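## Task

Pick the pliers up from the middle shelf of the low bookcase and set them on the bookcase's top surface. The robot must not tip over or be left leaning, or the task fails. The pliers must rest there on their own at the end, not be held in place by the robot.

## Robot and tools

ROBOT. A simulated Hello Robot Stretch 4, about 1.6 m tall, with one arm. It has an omni-wheel base (rim within 0.23 m of the base origin), a lift that slides up a mast, an arm that telescopes straight forward, a three-joint wrist (yaw, pitch, roll) and a two-finger gripper. Cameras: head_camera, head_left_camera, head_right_camera, wrist_camera. A loose object may occasionally get a brief shove from outside.

FRAMES. Base frame: origin on the floor below the base centre, x forward, y left, z up. hand_pose is reported in this frame and is a point between the open fingertips; with all wrist joints at 0 its axes line up with the base frame. Its printed position may be slightly wrong. The odometry frame is the base frame where the scene began; base_odometry counts wheel turns only, so slip looks like travel. Heading runs -3.142 to 3.142, positive to the left.

execute_actions. Argument actions: a list holding exactly one action, or empty (then it only reports). Optional cameras: list of camera names, or "all"/null/omitted for all, [] for none; an unknown name refuses the call. One action may contain:
- base: one command only, an offset from where the base last reported itself. translate_m: metres straight ahead, forward positive, -2 to 2. strafe_m: metres sideways, left positive, -2 to 2. rotate_rad: radians on the spot, counter-clockwise positive, -3.2 to 3.2.
- joints: absolute targets by name (not offsets). lift_m 0 to 1.2 m; arm_m 0 to 0.55 m extension; wrist_yaw_rad -1.134 to 4.276 (0 straight ahead, positive left, 3.14 tucked back, beyond 3.4 the arm may block it); wrist_pitch_rad -1.117 to 4.259 (0 level, 1.57 pointing down); wrist_roll_rad -1.117 to 4.259 (0 fingers level, positive turns clockwise seen from behind); gripper_m -0.038 to 0.141 m fingertip gap (below 0 the tips press together). Out-of-range joint targets are clipped and noted; other bad values or keys refuse the call and nothing moves.
- pace: "slow", "default", "fast" or "max" (base up to 0.1/0.3/0.4/0.6 m/s and 1/2/3/4 rad/s; slower when the lift is above 0.2).
- contact_limits: {"arm_m": value} from 0 (gentlest) to 0.75 (firmest), default 0.5.
- Or, alone: {"end_of_arm": "enable_torque"} to re-power wrist or gripper motors that cut out.
Motions in one action start together; each is capped at 15 s. Anything you omit may still be driving toward an earlier target. If a result reports a stop, later motion calls in that same reply are skipped.

wait: seconds 0 to 10; nothing new is commanded, returns state and images. zoom_image: camera plus region [x0, y0, x1, y1] in pixels of that camera's latest image, top-left origin, at most 504 by 504. read_manual: licence texts only. finished_scene: scene number (1 or 2); ends it for good and reports success; the next scene's task comes in its result. Replying without a tool call ends everything.

RESULTS. joint_positions with done tolerances (lift and arm ±0.004, yaw and roll ±0.02, pitch ±0.05, gripper ±0.004). base_status and joint_status per motion: done (for the base, wheels turned as asked even if slipping); off_target (stopped short, may still push); contact_stop_at_<key> (hit something, that part goes slack; a slack lift may sag, slack wheels may roll); limit_stop_at_<name> (built-in limit; limit_stop_at_tilt means leaning over 6 degrees, lift, arm and wheels go slack until it leans less; limit_stop_at_own_body means about to hit itself, move away from the body); time_out; torque_fault (a wrist or gripper motor maxed out and went limp; send enable_torque). on_its_own lists things not commanded this call; "held at" there is the target, not the position. lidar_m: 12 distances in metres, 30-degree sectors counter-clockwise from straight ahead (4th left, 7th behind, 10th right); "-" means nothing seen or closer than 0.25 m; it sees from about 0.15 m up, misses glass and thin legs. wrist_depth_mm: 7x7 grid of depths, 100 to 2000 mm, "-" unknown. turned_by_wheels vs turned_by_imu differing by over ~0.1 rad means a bump or slip. base_tilt in degrees (forward/right positive, fixed offset up to ~1.5). motor_effort: percent of max, peak in brackets, noisy with fixed offsets; wheel effort positive means turning right.

GRIPPING. Command a gap smaller than the object; a tighter value squeezes harder and pulls the item toward the wrist. Position readings and done do not prove a grasp; look for a clear jump in gripper_m effort (at targets of 0 or above) and check images. If fingertips stick on a surface beneath, raise the lift. To unfold at the start, send lift_m 0.4 with wrist_yaw_rad 0.

CAUTIONS. Do not turn or drive holding over 1 kg with arm_m above 0.2, especially fast. Avoid long pushes or pulls with a raised gripper or a high contact limit. Tilting the gripper up (pitch below -0.2) while rolled (roll below -0.4 or above 4) can trigger self-collision stops. Avoid pressing the gripper into things with base or arm moves. Set objects down gently, release fully and back away before finishing; avoid dropping, slamming or knocking anything off.

Each tool is called as name([rows], argument=value, ...), one row to a line, values as JSON.

## Session

execute_actions(actions=[])

Scene clock: 0.00 s.
base_odometry: x=+0.000 y=+0.000 heading=+0.000 (m, m, rad; odometry frame)
turned_by_wheels: +0.000 (rad since the last result)
turned_by_imu: +0.000 (rad since the last result)
base_tilt: forward=+0.0 right=+0.3 (deg)
lidar_m: 0.64 0.67 1.26 2.80 2.92 3.75 3.58 1.32 0.94 0.92 1.00 0.67
base_status: not commanded
joint_positions: lift_m=+0.133 arm_m=+0.002 wrist_yaw_rad=+3.243 wrist_pitch_rad=+0.000 wrist_roll_rad=+0.003 gripper_m=+0.057
joint_status: not commanded
motor_effort: lift_m=+18 arm_m=+0 wrist_yaw_rad=-2 wrist_pitch_rad=-5 wrist_roll_rad=-1 gripper_m=-3 wheel_0=+0 wheel_1=+1 wheel_2=+1 (%)
hand_pose: x=-0.1234 y=+0.0579 z=+0.3108 quat_wxyz=(-0.050, +0.000, +0.001, +0.999) (m; base frame)
wrist_depth_mm: - - 133 - - - - / - - 133 - - - - / - 107 133 - - - - / 137 135 157 - - - - / 211 1708 - - - - - / 212 1060 195 1182 199 1255 1281 / 211 732 809 109 798 820 878
pictures: head_camera, head_left_camera, head_right_camera, wrist_camera
Images, in order (width x height): head_camera 420x560, head_left_camera 420x672, head_right_camera 420x672, wrist_camera 616x392.

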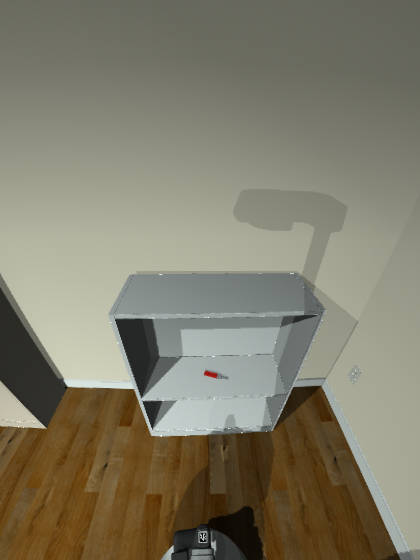

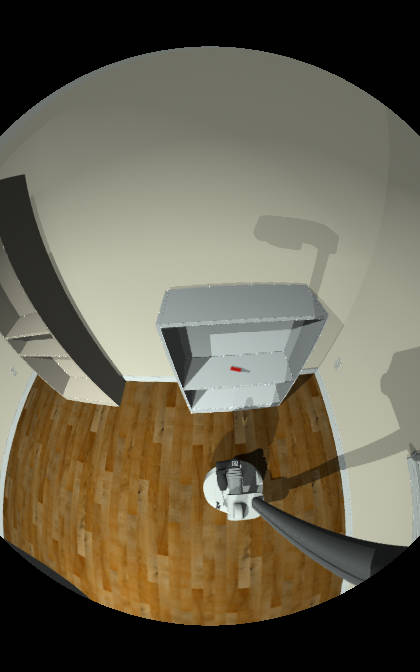

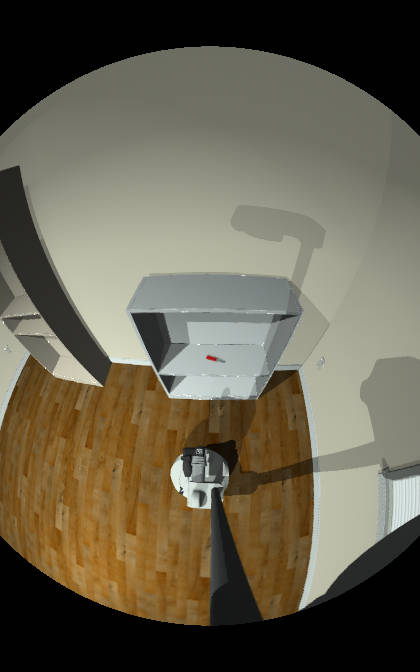

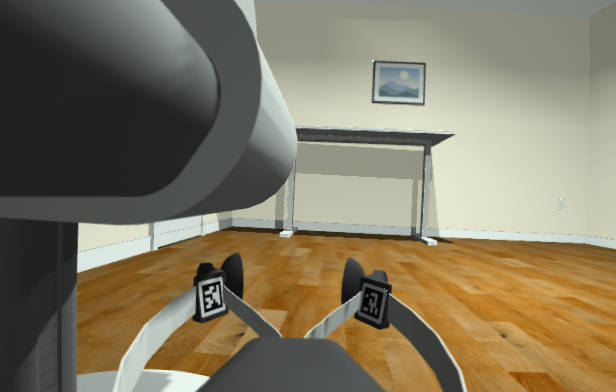

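execute_actions([
  {"joints":{"lift_m":0.55,"wrist_yaw_rad":0,"wrist_pitch_rad":0.5,"gripper_m":0.1},"base":{"strafe_m":0.055},"pace":"fast"},
], cameras=["head_camera","wrist_camera"])

zoom_image(camera="head_camera", region=[100, 260, 340, 500])

Scene clock: 1.83 s.
base_odometry: x=+0.000 y=+0.055 heading=+0.000 (m, m, rad; odometry frame)
turned_by_wheels: +0.000 (rad since the last result)
turned_by_imu: +0.001 (rad since the last result)
base_tilt: forward=+0.0 right=+0.4 (deg)
lidar_m: 0.61 0.67 1.22 2.74 2.86 3.57 3.84 1.38 1.01 0.95 1.06 0.67
base_status: done
joint_positions: lift_m=+0.150 arm_m=+0.002 wrist_yaw_rad=+2.942 wrist_pitch_rad=+0.305 wrist_roll_rad=+0.003 gripper_m=+0.100
joint_status: lift_m limit_stop_at_own_body (moved +0.017 of +0.417); wrist_yaw_rad limit_stop_at_own_body (moved -0.301 of -3.243); wrist_pitch_rad limit_stop_at_own_body (moved +0.305 of +0.500); the others done
on_its_own: wrist_yaw_rad is held at +2.942, not at your +0.000, since a limit_stop_at_own_body; wrist_pitch_rad is held at +0.303, not at your +0.500, since a limit_stop_at_own_body; lift_m is slack since a limit_stop_at_own_body (your +0.550 is given up); arm_m is slack since a limit_stop_at_own_body
motor_effort: lift_m=+18(22) arm_m=+0(0) wrist_yaw_rad=-1(7) wrist_pitch_rad=-6(5) wrist_roll_rad=-2(3) gripper_m=+0(3) wheel_0=+3(10) wheel_1=-2(10) wheel_2=+0(0) (%)
hand_pose: x=-0.0799 y=+0.1404 z=+0.2416 quat_wxyz=(+0.099, -0.151, +0.016, +0.983) (m; base frame)
wrist_depth_mm: 152 246 - - - - - / - - - - - - - / 1863 1983 - - - - - / 1060 1098 1160 1205 1281 1336 1397 / 741 759 788 809 842 866 866 / 229 220 220 252 205 640 640 / 187 188 201 109 221 504 517
pictures: head_camera, wrist_camera
Images, in order (width x height): head_camera 420x560, wrist_camera 616x392.

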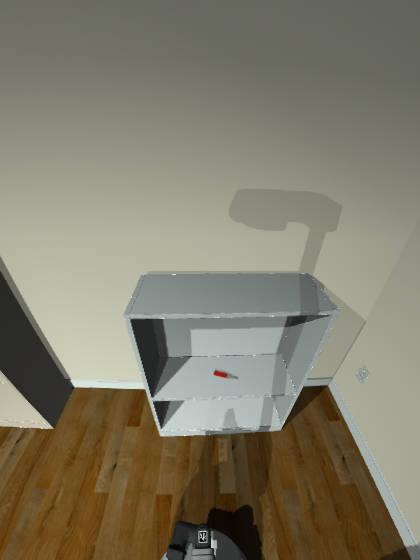

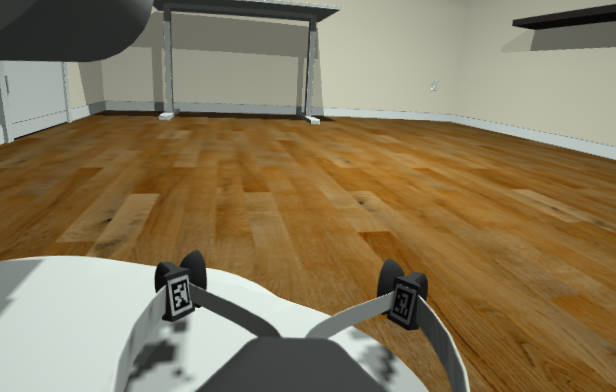

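Region (100, 260, 340, 500) of head_camera's 420x560 image, scaled by 2.100, with more detail than that image has.

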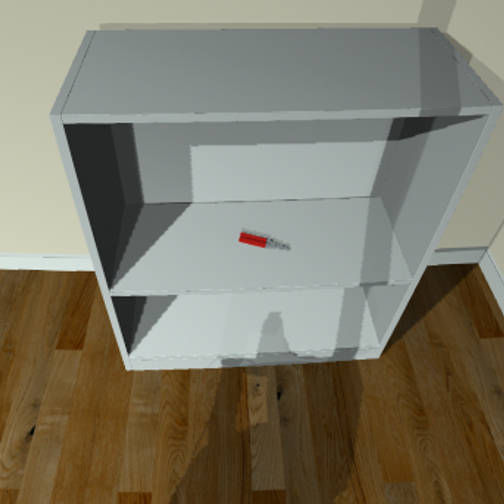

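execute_actions([
  {"joints":{"lift_m":0.62,"wrist_yaw_rad":0,"wrist_pitch_rad":0.1},"pace":"fast"},
], cameras=["head_camera","wrist_camera"])

Scene clock: 4.23 s.
base_odometry: x=+0.000 y=+0.055 heading=+0.000 (m, m, rad; odometry frame)
turned_by_wheels: +0.000 (rad since the last result)
turned_by_imu: +0.001 (rad since the last result)
base_tilt: forward=+0.0 right=+0.4 (deg)
lidar_m: 0.64 0.67 1.20 2.74 2.87 3.58 3.88 1.41 1.02 0.97 1.02 0.67
base_status: not commanded
joint_positions: lift_m=+0.620 arm_m=+0.002 wrist_yaw_rad=+0.000 wrist_pitch_rad=+0.102 wrist_roll_rad=+0.003 gripper_m=+0.100
joint_status: all done
on_its_own: arm_m is slack since a limit_stop_at_own_body
motor_effort: lift_m=+20(23) arm_m=+0(0) wrist_yaw_rad=-3(7) wrist_pitch_rad=-6(11) wrist_roll_rad=-2(1) gripper_m=+0(2) wheel_0=+3(3) wheel_1=-3(3) wheel_2=+0(0) (%)
hand_pose: x=+0.4595 y=-0.0873 z=+0.7686 quat_wxyz=(+0.999, +0.001, +0.051, +0.000) (m; base frame)
wrist_depth_mm: 488 591 603 559 559 525 500 / 504 647 661 668 676 683 569 / 512 661 676 676 691 691 554 / 508 676 683 699 699 707 544 / 525 691 691 707 707 715 554 / 530 691 699 715 205 732 544 / 525 591 647 109 647 634 539
pictures: head_camera, wrist_camera
Images, in order (width x height): head_camera 420x560, wrist_camera 616x392.

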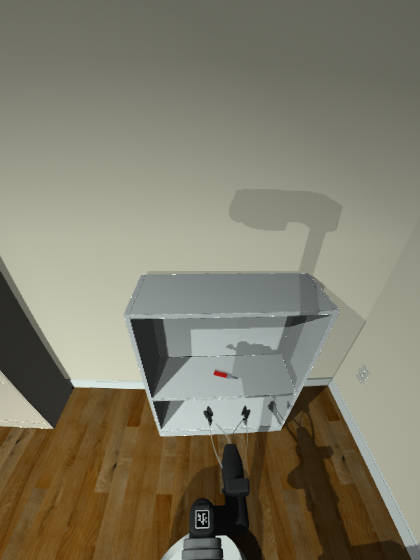

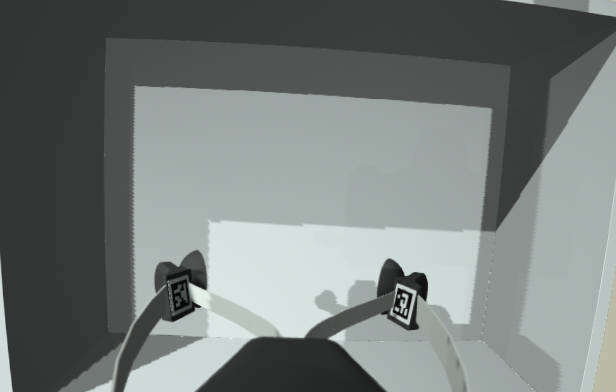

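execute_actions([
  {"joints":{"lift_m":0.69,"wrist_pitch_rad":1.57,"arm_m":0.2},"base":{"translate_m":0.25}},
], cameras=["head_camera","wrist_camera"])

Scene clock: 6.97 s.
base_odometry: x=+0.250 y=+0.055 heading=+0.000 (m, m, rad; odometry frame)
turned_by_wheels: +0.000 (rad since the last result)
turned_by_imu: +0.001 (rad since the last result)
base_tilt: forward=+0.0 right=+0.4 (deg)
lidar_m: 0.38 0.40 1.07 1.68 2.87 3.56 3.86 1.39 1.03 1.01 0.61 0.43
base_status: done
joint_positions: lift_m=+0.690 arm_m=+0.198 wrist_yaw_rad=+0.000 wrist_pitch_rad=+1.570 wrist_roll_rad=+0.003 gripper_m=+0.100
joint_status: all done
motor_effort: lift_m=+21(20) arm_m=+8(7) wrist_yaw_rad=-1(2) wrist_pitch_rad=+1(4) wrist_roll_rad=-2(1) gripper_m=-1(2) wheel_0=+1(7) wheel_1=+2(5) wheel_2=+0(8) (%)
hand_pose: x=+0.3697 y=-0.0874 z=+0.5795 quat_wxyz=(+0.707, +0.001, +0.707, -0.001) (m; base frame)
wrist_depth_mm: 310 314 317 319 324 327 329 / 312 314 317 319 324 327 329 / 312 314 319 320 324 329 330 / 312 315 319 320 324 329 332 / 788 798 798 798 820 820 831 / 788 788 597 798 205 820 831 / 788 615 591 109 820 831 831
pictures: head_camera, wrist_camera
Images, in order (width x height): head_camera 420x560, wrist_camera 616x392.

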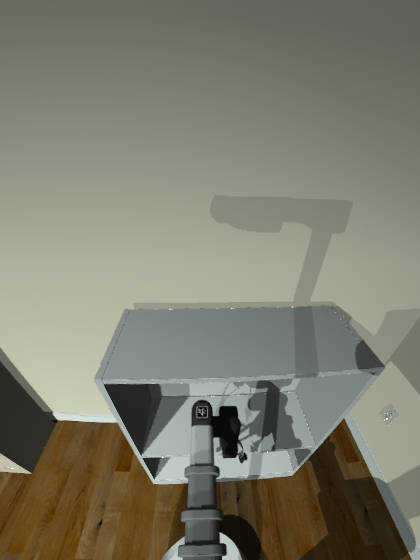

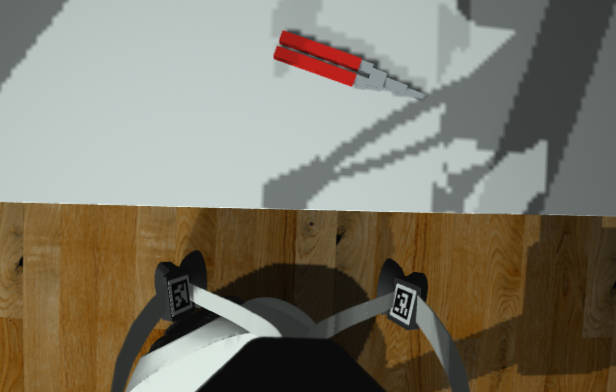

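execute_actions([
  {"joints":{"lift_m":0.67,"wrist_roll_rad":1.86,"arm_m":0.355},"base":{"strafe_m":-0.033}},
], cameras=["head_camera","wrist_camera"])

Scene clock: 9.03 s.
base_odometry: x=+0.250 y=+0.022 heading=+0.000 (m, m, rad; odometry frame)
turned_by_wheels: +0.000 (rad since the last result)
turned_by_imu: +0.001 (rad since the last result)
base_tilt: forward=+0.1 right=+0.4 (deg)
lidar_m: 0.39 0.39 1.07 1.68 2.92 3.65 3.74 1.35 0.99 0.97 0.58 0.41
base_status: done
joint_positions: lift_m=+0.670 arm_m=+0.353 wrist_yaw_rad=+0.000 wrist_pitch_rad=+1.570 wrist_roll_rad=+1.860 gripper_m=+0.100
joint_status: all done
motor_effort: lift_m=+15(22) arm_m=+9(10) wrist_yaw_rad=-2(2) wrist_pitch_rad=+0(0) wrist_roll_rad=+0(8) gripper_m=-1(2) wheel_0=+1(9) wheel_1=-1(8) wheel_2=+0(1) (%)
hand_pose: x=+0.5246 y=-0.0874 z=+0.5600 quat_wxyz=(+0.423, +0.567, +0.423, -0.566) (m; base frame)
wrist_depth_mm: 291 294 298 303 798 809 809 / 293 294 298 301 798 809 809 / 273 296 297 303 304 676 597 / 250 294 298 301 304 609 591 / 240 294 298 303 304 654 591 / 226 276 298 303 205 809 609 / 213 279 297 109 304 798 809
pictures: head_camera, wrist_camera
Images, in order (width x height): head_camera 420x560, wrist_camera 616x392.

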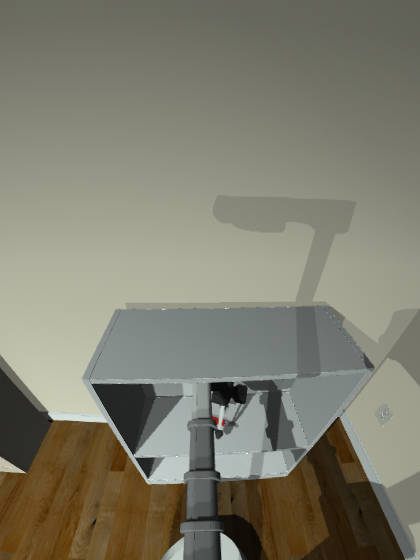

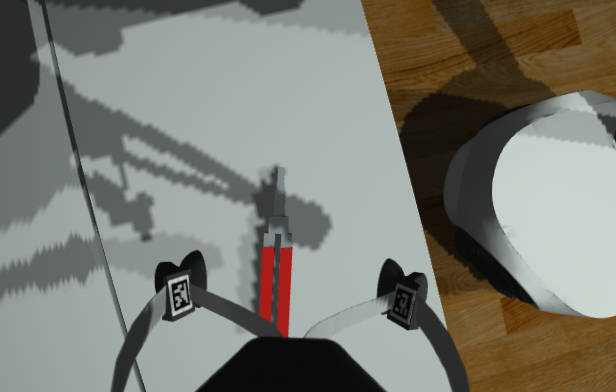

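execute_actions([
  {"joints":{"lift_m":0.624,"arm_m":0.367,"gripper_m":0.055},"base":{"strafe_m":0.008}},
], cameras=["wrist_camera"])

Scene clock: 10.57 s.
base_odometry: x=+0.250 y=+0.030 heading=+0.000 (m, m, rad; odometry frame)
turned_by_wheels: +0.000 (rad since the last result)
turned_by_imu: +0.000 (rad since the last result)
base_tilt: forward=+0.1 right=+0.4 (deg)
lidar_m: 0.39 0.42 1.07 1.71 2.90 3.62 - 1.35 1.01 0.97 0.58 0.41
base_status: done
joint_positions: lift_m=+0.624 arm_m=+0.365 wrist_yaw_rad=+0.000 wrist_pitch_rad=+1.570 wrist_roll_rad=+1.860 gripper_m=+0.055
joint_status: all done
motor_effort: lift_m=+15(14) arm_m=+9(9) wrist_yaw_rad=-2(1) wrist_pitch_rad=+0(0) wrist_roll_rad=-1(3) gripper_m=-2(3) wheel_0=-1(6) wheel_1=-2(7) wheel_2=+0(2) (%)
hand_pose: x=+0.5366 y=-0.0874 z=+0.5140 quat_wxyz=(+0.423, +0.567, +0.423, -0.566) (m; base frame)
wrist_depth_mm: 247 250 253 255 259 759 759 / 247 249 251 256 258 750 768 / 247 250 253 255 258 715 544 / 232 249 253 255 258 585 549 / 223 250 252 256 258 580 544 / 210 250 195 247 199 683 640 / 198 247 252 109 258 262 768
pictures: wrist_camera
Images, in order (width x height): wrist_camera 616x392.

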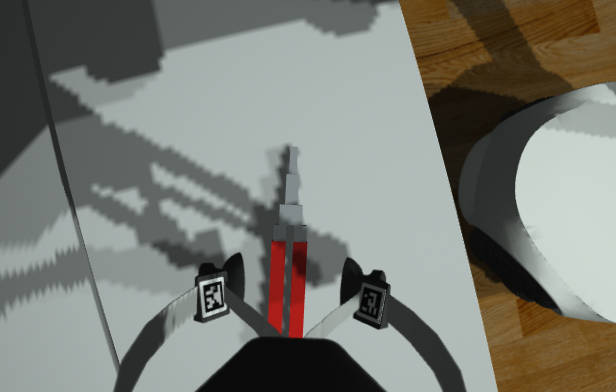

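execute_actions([
  {"joints":{"lift_m":0.615,"gripper_m":0.04},"pace":"slow"},
], cameras=[])

execute_actions([
  {"joints":{"gripper_m":0.0}},
], cameras=["wrist_camera"])

Scene clock: 11.77 s.
base_odometry: x=+0.250 y=+0.030 heading=+0.000 (m, m, rad; odometry frame)
turned_by_wheels: +0.000 (rad since the last result)
turned_by_imu: +0.000 (rad since the last result)
base_tilt: forward=+0.0 right=+0.4 (deg)
lidar_m: 0.38 0.41 1.06 1.69 2.90 3.59 - 1.38 1.01 0.98 0.61 0.41
base_status: not commanded
joint_positions: lift_m=+0.615 arm_m=+0.365 wrist_yaw_rad=+0.000 wrist_pitch_rad=+1.570 wrist_roll_rad=+1.860 gripper_m=+0.040
joint_status: all done
motor_effort: lift_m=+15(13) arm_m=+9(9) wrist_yaw_rad=-1(2) wrist_pitch_rad=+3(1) wrist_roll_rad=+1(0) gripper_m=-4(4) wheel_0=-1(1) wheel_1=-2(1) wheel_2=+0(0) (%)
hand_pose: x=+0.5366 y=-0.0874 z=+0.5050 quat_wxyz=(+0.423, +0.567, +0.423, -0.566) (m; base frame)
wrist_depth_mm: 238 239 244 245 249 750 750 / 238 241 244 246 249 741 750 / 239 241 243 247 249 699 539 / 232 241 244 246 249 580 535 / 222 241 243 245 250 564 535 / 210 240 190 237 248 253 627 / 196 240 244 109 249 252 759
pictures: none
No camera images: the call's "cameras" was empty. Leave "cameras" out to get every camera's image.

Scene clock: 12.97 s.
base_odometry: x=+0.250 y=+0.030 heading=+0.000 (m, m, rad; odometry frame)
turned_by_wheels: +0.000 (rad since the last result)
turned_by_imu: +0.000 (rad since the last result)
base_tilt: forward=+0.0 right=+0.4 (deg)
lidar_m: 0.38 0.41 1.07 1.68 2.89 3.61 - 1.37 1.02 0.98 0.60 0.43
base_status: not commanded
joint_positions: lift_m=+0.615 arm_m=+0.365 wrist_yaw_rad=+0.000 wrist_pitch_rad=+1.570 wrist_roll_rad=+1.860 gripper_m=+0.000
joint_status: all done
motor_effort: lift_m=+15(15) arm_m=+9(9) wrist_yaw_rad=-1(2) wrist_pitch_rad=+1(2) wrist_roll_rad=+0(1) gripper_m=-16(16) wheel_0=-1(1) wheel_1=-2(1) wheel_2=+0(0) (%)
hand_pose: x=+0.5367 y=-0.0874 z=+0.5050 quat_wxyz=(+0.423, +0.567, +0.423, -0.566) (m; base frame)
wrist_depth_mm: 236 240 243 246 249 750 759 / 237 240 243 246 249 750 750 / 238 240 243 246 250 699 535 / 232 241 244 246 249 580 535 / 223 241 243 246 248 559 539 / 210 241 185 215 187 253 634 / 197 238 243 109 250 252 759
pictures: wrist_camera
Images, in order (width x height): wrist_camera 616x392.

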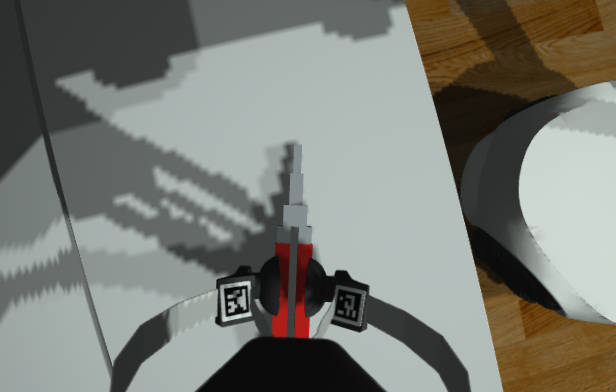

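execute_actions([
  {"joints":{"lift_m":0.65}},
], cameras=["wrist_camera"])

Scene clock: 14.07 s.
base_odometry: x=+0.250 y=+0.030 heading=+0.000 (m, m, rad; odometry frame)
turned_by_wheels: +0.000 (rad since the last result)
turned_by_imu: +0.000 (rad since the last result)
base_tilt: forward=+0.0 right=+0.4 (deg)
lidar_m: 0.38 0.39 1.06 1.70 2.89 3.61 - 1.34 1.02 0.96 0.60 0.41
base_status: not commanded
joint_positions: lift_m=+0.650 arm_m=+0.365 wrist_yaw_rad=+0.000 wrist_pitch_rad=+1.570 wrist_roll_rad=+1.860 gripper_m=+0.000
joint_status: all done
motor_effort: lift_m=+21(20) arm_m=+9(9) wrist_yaw_rad=-1(1) wrist_pitch_rad=+2(1) wrist_roll_rad=+0(1) gripper_m=-16(16) wheel_0=-1(1) wheel_1=-1(1) wheel_2=+0(0) (%)
hand_pose: x=+0.5367 y=-0.0874 z=+0.5395 quat_wxyz=(+0.423, +0.567, +0.423, -0.566) (m; base frame)
wrist_depth_mm: 270 276 278 281 778 778 788 / 272 273 278 281 283 778 788 / 253 274 277 281 285 732 569 / 231 274 277 281 285 627 569 / 223 274 278 281 285 634 574 / 210 273 185 216 187 778 640 / 197 238 277 109 283 778 788
pictures: wrist_camera
Images, in order (width x height): wrist_camera 616x392.

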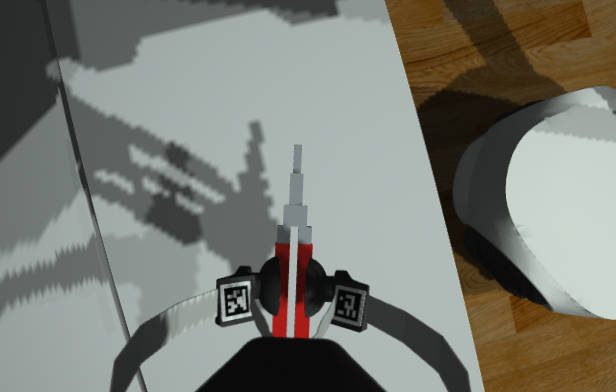

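execute_actions([
  {"joints":{"arm_m":0.11,"wrist_roll_rad":1.57},"pace":"fast"},
], cameras=[])

execute_actions([
  {"joints":{"lift_m":1.2},"pace":"fast"},
], cameras=["wrist_camera","head_right_camera"])

Scene clock: 15.87 s.
base_odometry: x=+0.250 y=+0.030 heading=+0.000 (m, m, rad; odometry frame)
turned_by_wheels: +0.000 (rad since the last result)
turned_by_imu: +0.001 (rad since the last result)
base_tilt: forward=+0.1 right=+0.3 (deg)
lidar_m: 0.40 0.41 1.06 1.70 2.88 3.60 - 1.34 1.00 0.97 0.60 0.40
base_status: not commanded
joint_positions: lift_m=+0.650 arm_m=+0.112 wrist_yaw_rad=+0.000 wrist_pitch_rad=+1.570 wrist_roll_rad=+1.570 gripper_m=+0.000
joint_status: all done
motor_effort: lift_m=+21(21) arm_m=-8(5) wrist_yaw_rad=-1(2) wrist_pitch_rad=+0(2) wrist_roll_rad=-3(6) gripper_m=-16(17) wheel_0=-1(1) wheel_1=-1(1) wheel_2=+0(0) (%)
hand_pose: x=+0.2826 y=-0.0874 z=+0.5395 quat_wxyz=(+0.500, +0.500, +0.500, -0.500) (m; base frame)
wrist_depth_mm: 271 276 654 759 778 788 788 / 272 279 654 768 778 788 798 / 272 285 654 759 778 778 798 / 271 289 661 768 574 569 798 / 272 291 676 597 564 564 574 / 272 274 185 214 188 564 574 / 274 274 661 109 559 564 798
pictures: none
No camera images: the call's "cameras" was empty. Leave "cameras" out to get every camera's image.

Scene clock: 18.33 s.
base_odometry: x=+0.250 y=+0.030 heading=+0.000 (m, m, rad; odometry frame)
turned_by_wheels: +0.000 (rad since the last result)
turned_by_imu: +0.001 (rad since the last result)
base_tilt: forward=+0.0 right=+0.4 (deg)
lidar_m: 0.39 0.42 1.05 1.71 2.87 3.61 - 1.35 1.00 0.97 0.59 0.32
base_status: not commanded
joint_positions: lift_m=+1.199 arm_m=+0.112 wrist_yaw_rad=+0.000 wrist_pitch_rad=+1.570 wrist_roll_rad=+1.570 gripper_m=+0.000
joint_status: all done
motor_effort: lift_m=+21(23) arm_m=-9(8) wrist_yaw_rad=+0(0) wrist_pitch_rad=+1(1) wrist_roll_rad=-3(4) gripper_m=-15(17) wheel_0=-1(1) wheel_1=-1(1) wheel_2=+0(0) (%)
hand_pose: x=+0.2826 y=-0.0874 z=+1.0889 quat_wxyz=(+0.500, +0.500, +0.500, -0.500) (m; base frame)
wrist_depth_mm: 247 691 798 1308 1336 1366 1336 / 247 809 820 1336 1336 1366 1366 / 246 820 831 1308 1336 1336 1366 / 246 809 820 1336 1138 1366 1366 / 246 809 831 1118 1118 1336 1366 / 247 809 185 214 188 1336 1336 / 248 249 820 109 1336 1366 1366
pictures: head_right_camera, wrist_camera
Images, in order (width x height): head_right_camera 420x672, wrist_camera 616x392.

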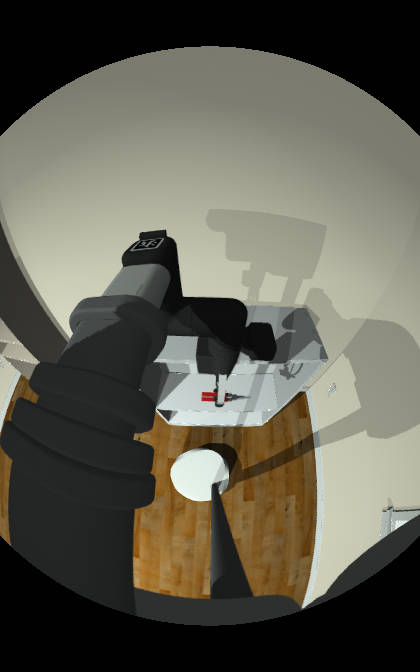

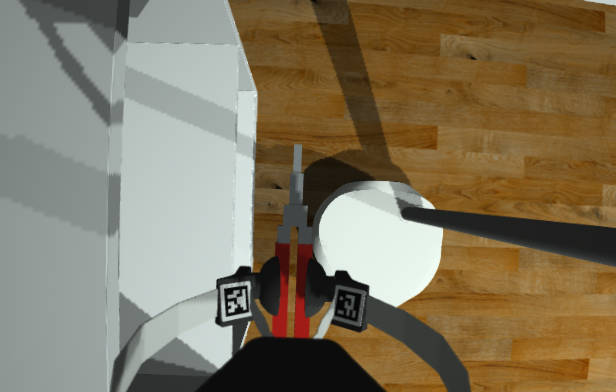

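execute_actions([
  {"joints":{"arm_m":0.35},"contact_limits":{"arm_m":0.2}},
], cameras=["wrist_camera"])

execute_actions([
  {"joints":{"lift_m":1.191},"pace":"slow"},
], cameras=[])

Scene clock: 20.33 s.
base_odometry: x=+0.250 y=+0.030 heading=+0.000 (m, m, rad; odometry frame)
turned_by_wheels: +0.000 (rad since the last result)
turned_by_imu: +0.001 (rad since the last result)
base_tilt: forward=+0.1 right=+0.4 (deg)
lidar_m: 0.38 0.40 1.07 1.72 2.91 3.61 - 1.35 1.00 0.96 0.61 0.41
base_status: not commanded
joint_positions: lift_m=+1.199 arm_m=+0.348 wrist_yaw_rad=+0.000 wrist_pitch_rad=+1.570 wrist_roll_rad=+1.570 gripper_m=+0.000
joint_status: all done
motor_effort: lift_m=+21(21) arm_m=+9(6) wrist_yaw_rad=-1(1) wrist_pitch_rad=+1(1) wrist_roll_rad=-4(2) gripper_m=-16(16) wheel_0=-1(1) wheel_1=-2(1) wheel_2=+0(0) (%)
contact_limits: arm_m 0.2
hand_pose: x=+0.5197 y=-0.0874 z=+1.0889 quat_wxyz=(+0.500, +0.500, +0.500, -0.500) (m; base frame)
wrist_depth_mm: 264 248 250 253 255 1366 1366 / 246 248 252 254 256 1366 1336 / 245 249 251 254 256 1366 1366 / 264 249 251 253 256 1138 1366 / 246 248 252 253 258 1138 1366 / 247 248 185 214 187 1336 1366 / 247 248 252 109 257 1366 1336
pictures: wrist_camera
Images, in order (width x height): wrist_camera 616x392.

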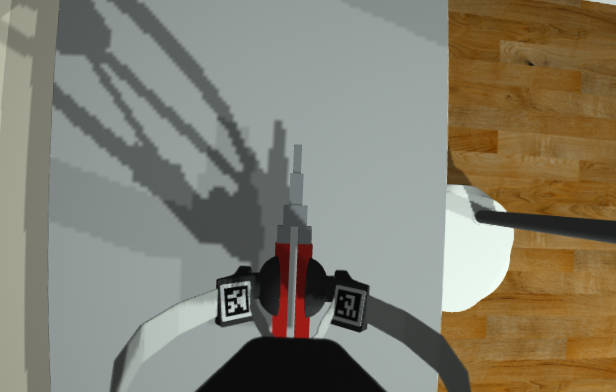

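Scene clock: 21.03 s.
base_odometry: x=+0.250 y=+0.030 heading=+0.000 (m, m, rad; odometry frame)
turned_by_wheels: +0.000 (rad since the last result)
turned_by_imu: +0.000 (rad since the last result)
base_tilt: forward=+0.1 right=+0.4 (deg)
lidar_m: 0.39 0.43 1.06 1.70 2.90 3.58 - 1.35 1.02 0.98 0.60 0.41
base_status: not commanded
joint_positions: lift_m=+1.191 arm_m=+0.348 wrist_yaw_rad=+0.000 wrist_pitch_rad=+1.570 wrist_roll_rad=+1.570 gripper_m=+0.000
joint_status: all done
motor_effort: lift_m=+15(23) arm_m=+8(9) wrist_yaw_rad=-2(1) wrist_pitch_rad=+1(1) wrist_roll_rad=-5(4) gripper_m=-14(16) wheel_0=-1(1) wheel_1=-1(2) wheel_2=+0(0) (%)
hand_pose: x=+0.5197 y=-0.0874 z=+1.0809 quat_wxyz=(+0.500, +0.500, +0.500, -0.500) (m; base frame)
wrist_depth_mm: 238 239 243 246 248 1308 1366 / 238 240 244 245 248 1336 1366 / 238 240 243 245 249 1366 1366 / 238 240 244 246 249 1138 1397 / 238 241 244 245 249 1098 1366 / 238 240 185 214 188 1366 1366 / 238 240 244 109 250 1308 1366
pictures: none
No camera images: the call's "cameras" was empty. Leave "cameras" out to get every camera's image.

execute_actions([
  {"joints":{"gripper_m":0.08}},
], cameras=["wrist_camera"])

execute_actions([
  {"joints":{"lift_m":1.2}},
], cameras=["wrist_camera"])

Scene clock: 22.77 s.
base_odometry: x=+0.250 y=+0.030 heading=+0.000 (m, m, rad; odometry frame)
turned_by_wheels: +0.000 (rad since the last result)
turned_by_imu: +0.001 (rad since the last result)
base_tilt: forward=+0.0 right=+0.4 (deg)
lidar_m: 0.39 0.43 1.07 1.70 2.90 3.61 - 1.32 1.01 0.97 0.60 0.40
base_status: not commanded
joint_positions: lift_m=+1.191 arm_m=+0.348 wrist_yaw_rad=+0.000 wrist_pitch_rad=+1.571 wrist_roll_rad=+1.570 gripper_m=+0.080
joint_status: all done
motor_effort: lift_m=+15(15) arm_m=+9(9) wrist_yaw_rad=-1(1) wrist_pitch_rad=-2(4) wrist_roll_rad=-3(3) gripper_m=-1(17) wheel_0=-1(1) wheel_1=-2(2) wheel_2=+0(0) (%)
hand_pose: x=+0.5192 y=-0.0874 z=+1.0809 quat_wxyz=(+0.500, +0.500, +0.500, -0.500) (m; base frame)
wrist_depth_mm: 238 241 244 247 250 1336 1366 / 239 240 244 246 250 1336 1366 / 239 241 243 247 250 1366 1366 / 239 241 243 247 250 1118 1336 / 239 241 244 247 250 1138 1366 / 239 241 198 238 217 1336 1366 / 239 241 245 108 250 1336 1366
pictures: wrist_camera
Images, in order (width x height): wrist_camera 616x392.

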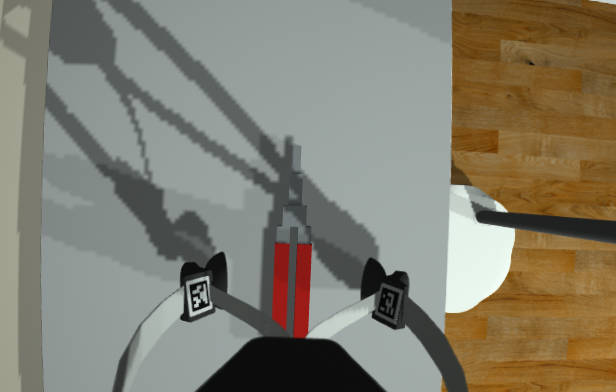

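Scene clock: 23.40 s.
base_odometry: x=+0.250 y=+0.030 heading=+0.000 (m, m, rad; odometry frame)
turned_by_wheels: +0.000 (rad since the last result)
turned_by_imu: +0.000 (rad since the last result)
base_tilt: forward=+0.1 right=+0.4 (deg)
lidar_m: 0.36 0.41 1.06 1.71 2.86 3.62 - 1.37 1.03 0.98 0.59 0.43
base_status: not commanded
joint_positions: lift_m=+1.199 arm_m=+0.348 wrist_yaw_rad=+0.000 wrist_pitch_rad=+1.570 wrist_roll_rad=+1.570 gripper_m=+0.080
joint_status: all done
motor_effort: lift_m=+20(20) arm_m=+9(9) wrist_yaw_rad=-1(1) wrist_pitch_rad=-1(4) wrist_roll_rad=-3(3) gripper_m=-3(1) wheel_0=-1(1) wheel_1=-1(2) wheel_2=+0(0) (%)
hand_pose: x=+0.5195 y=-0.0874 z=+1.0889 quat_wxyz=(+0.500, +0.500, +0.500, -0.500) (m; base frame)
wrist_depth_mm: 263 248 251 254 256 1366 1336 / 246 248 251 254 257 1336 1366 / 246 249 250 254 257 1366 1397 / 265 249 251 254 257 1138 1366 / 248 250 252 255 258 1138 1366 / 246 248 200 247 216 1366 1366 / 247 248 250 108 258 1366 1366
pictures: wrist_camera
Images, in order (width x height): wrist_camera 616x392.

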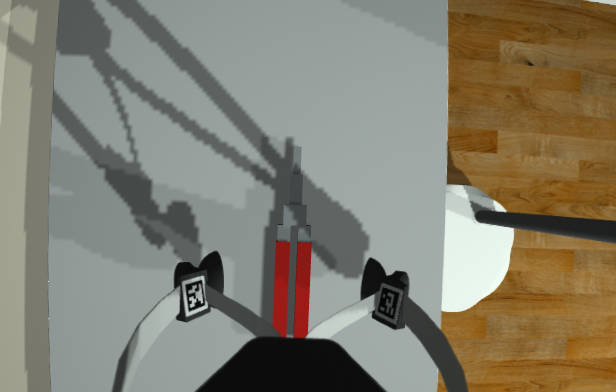

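finished_scene(scene=1)

The scene is finished: the task was done.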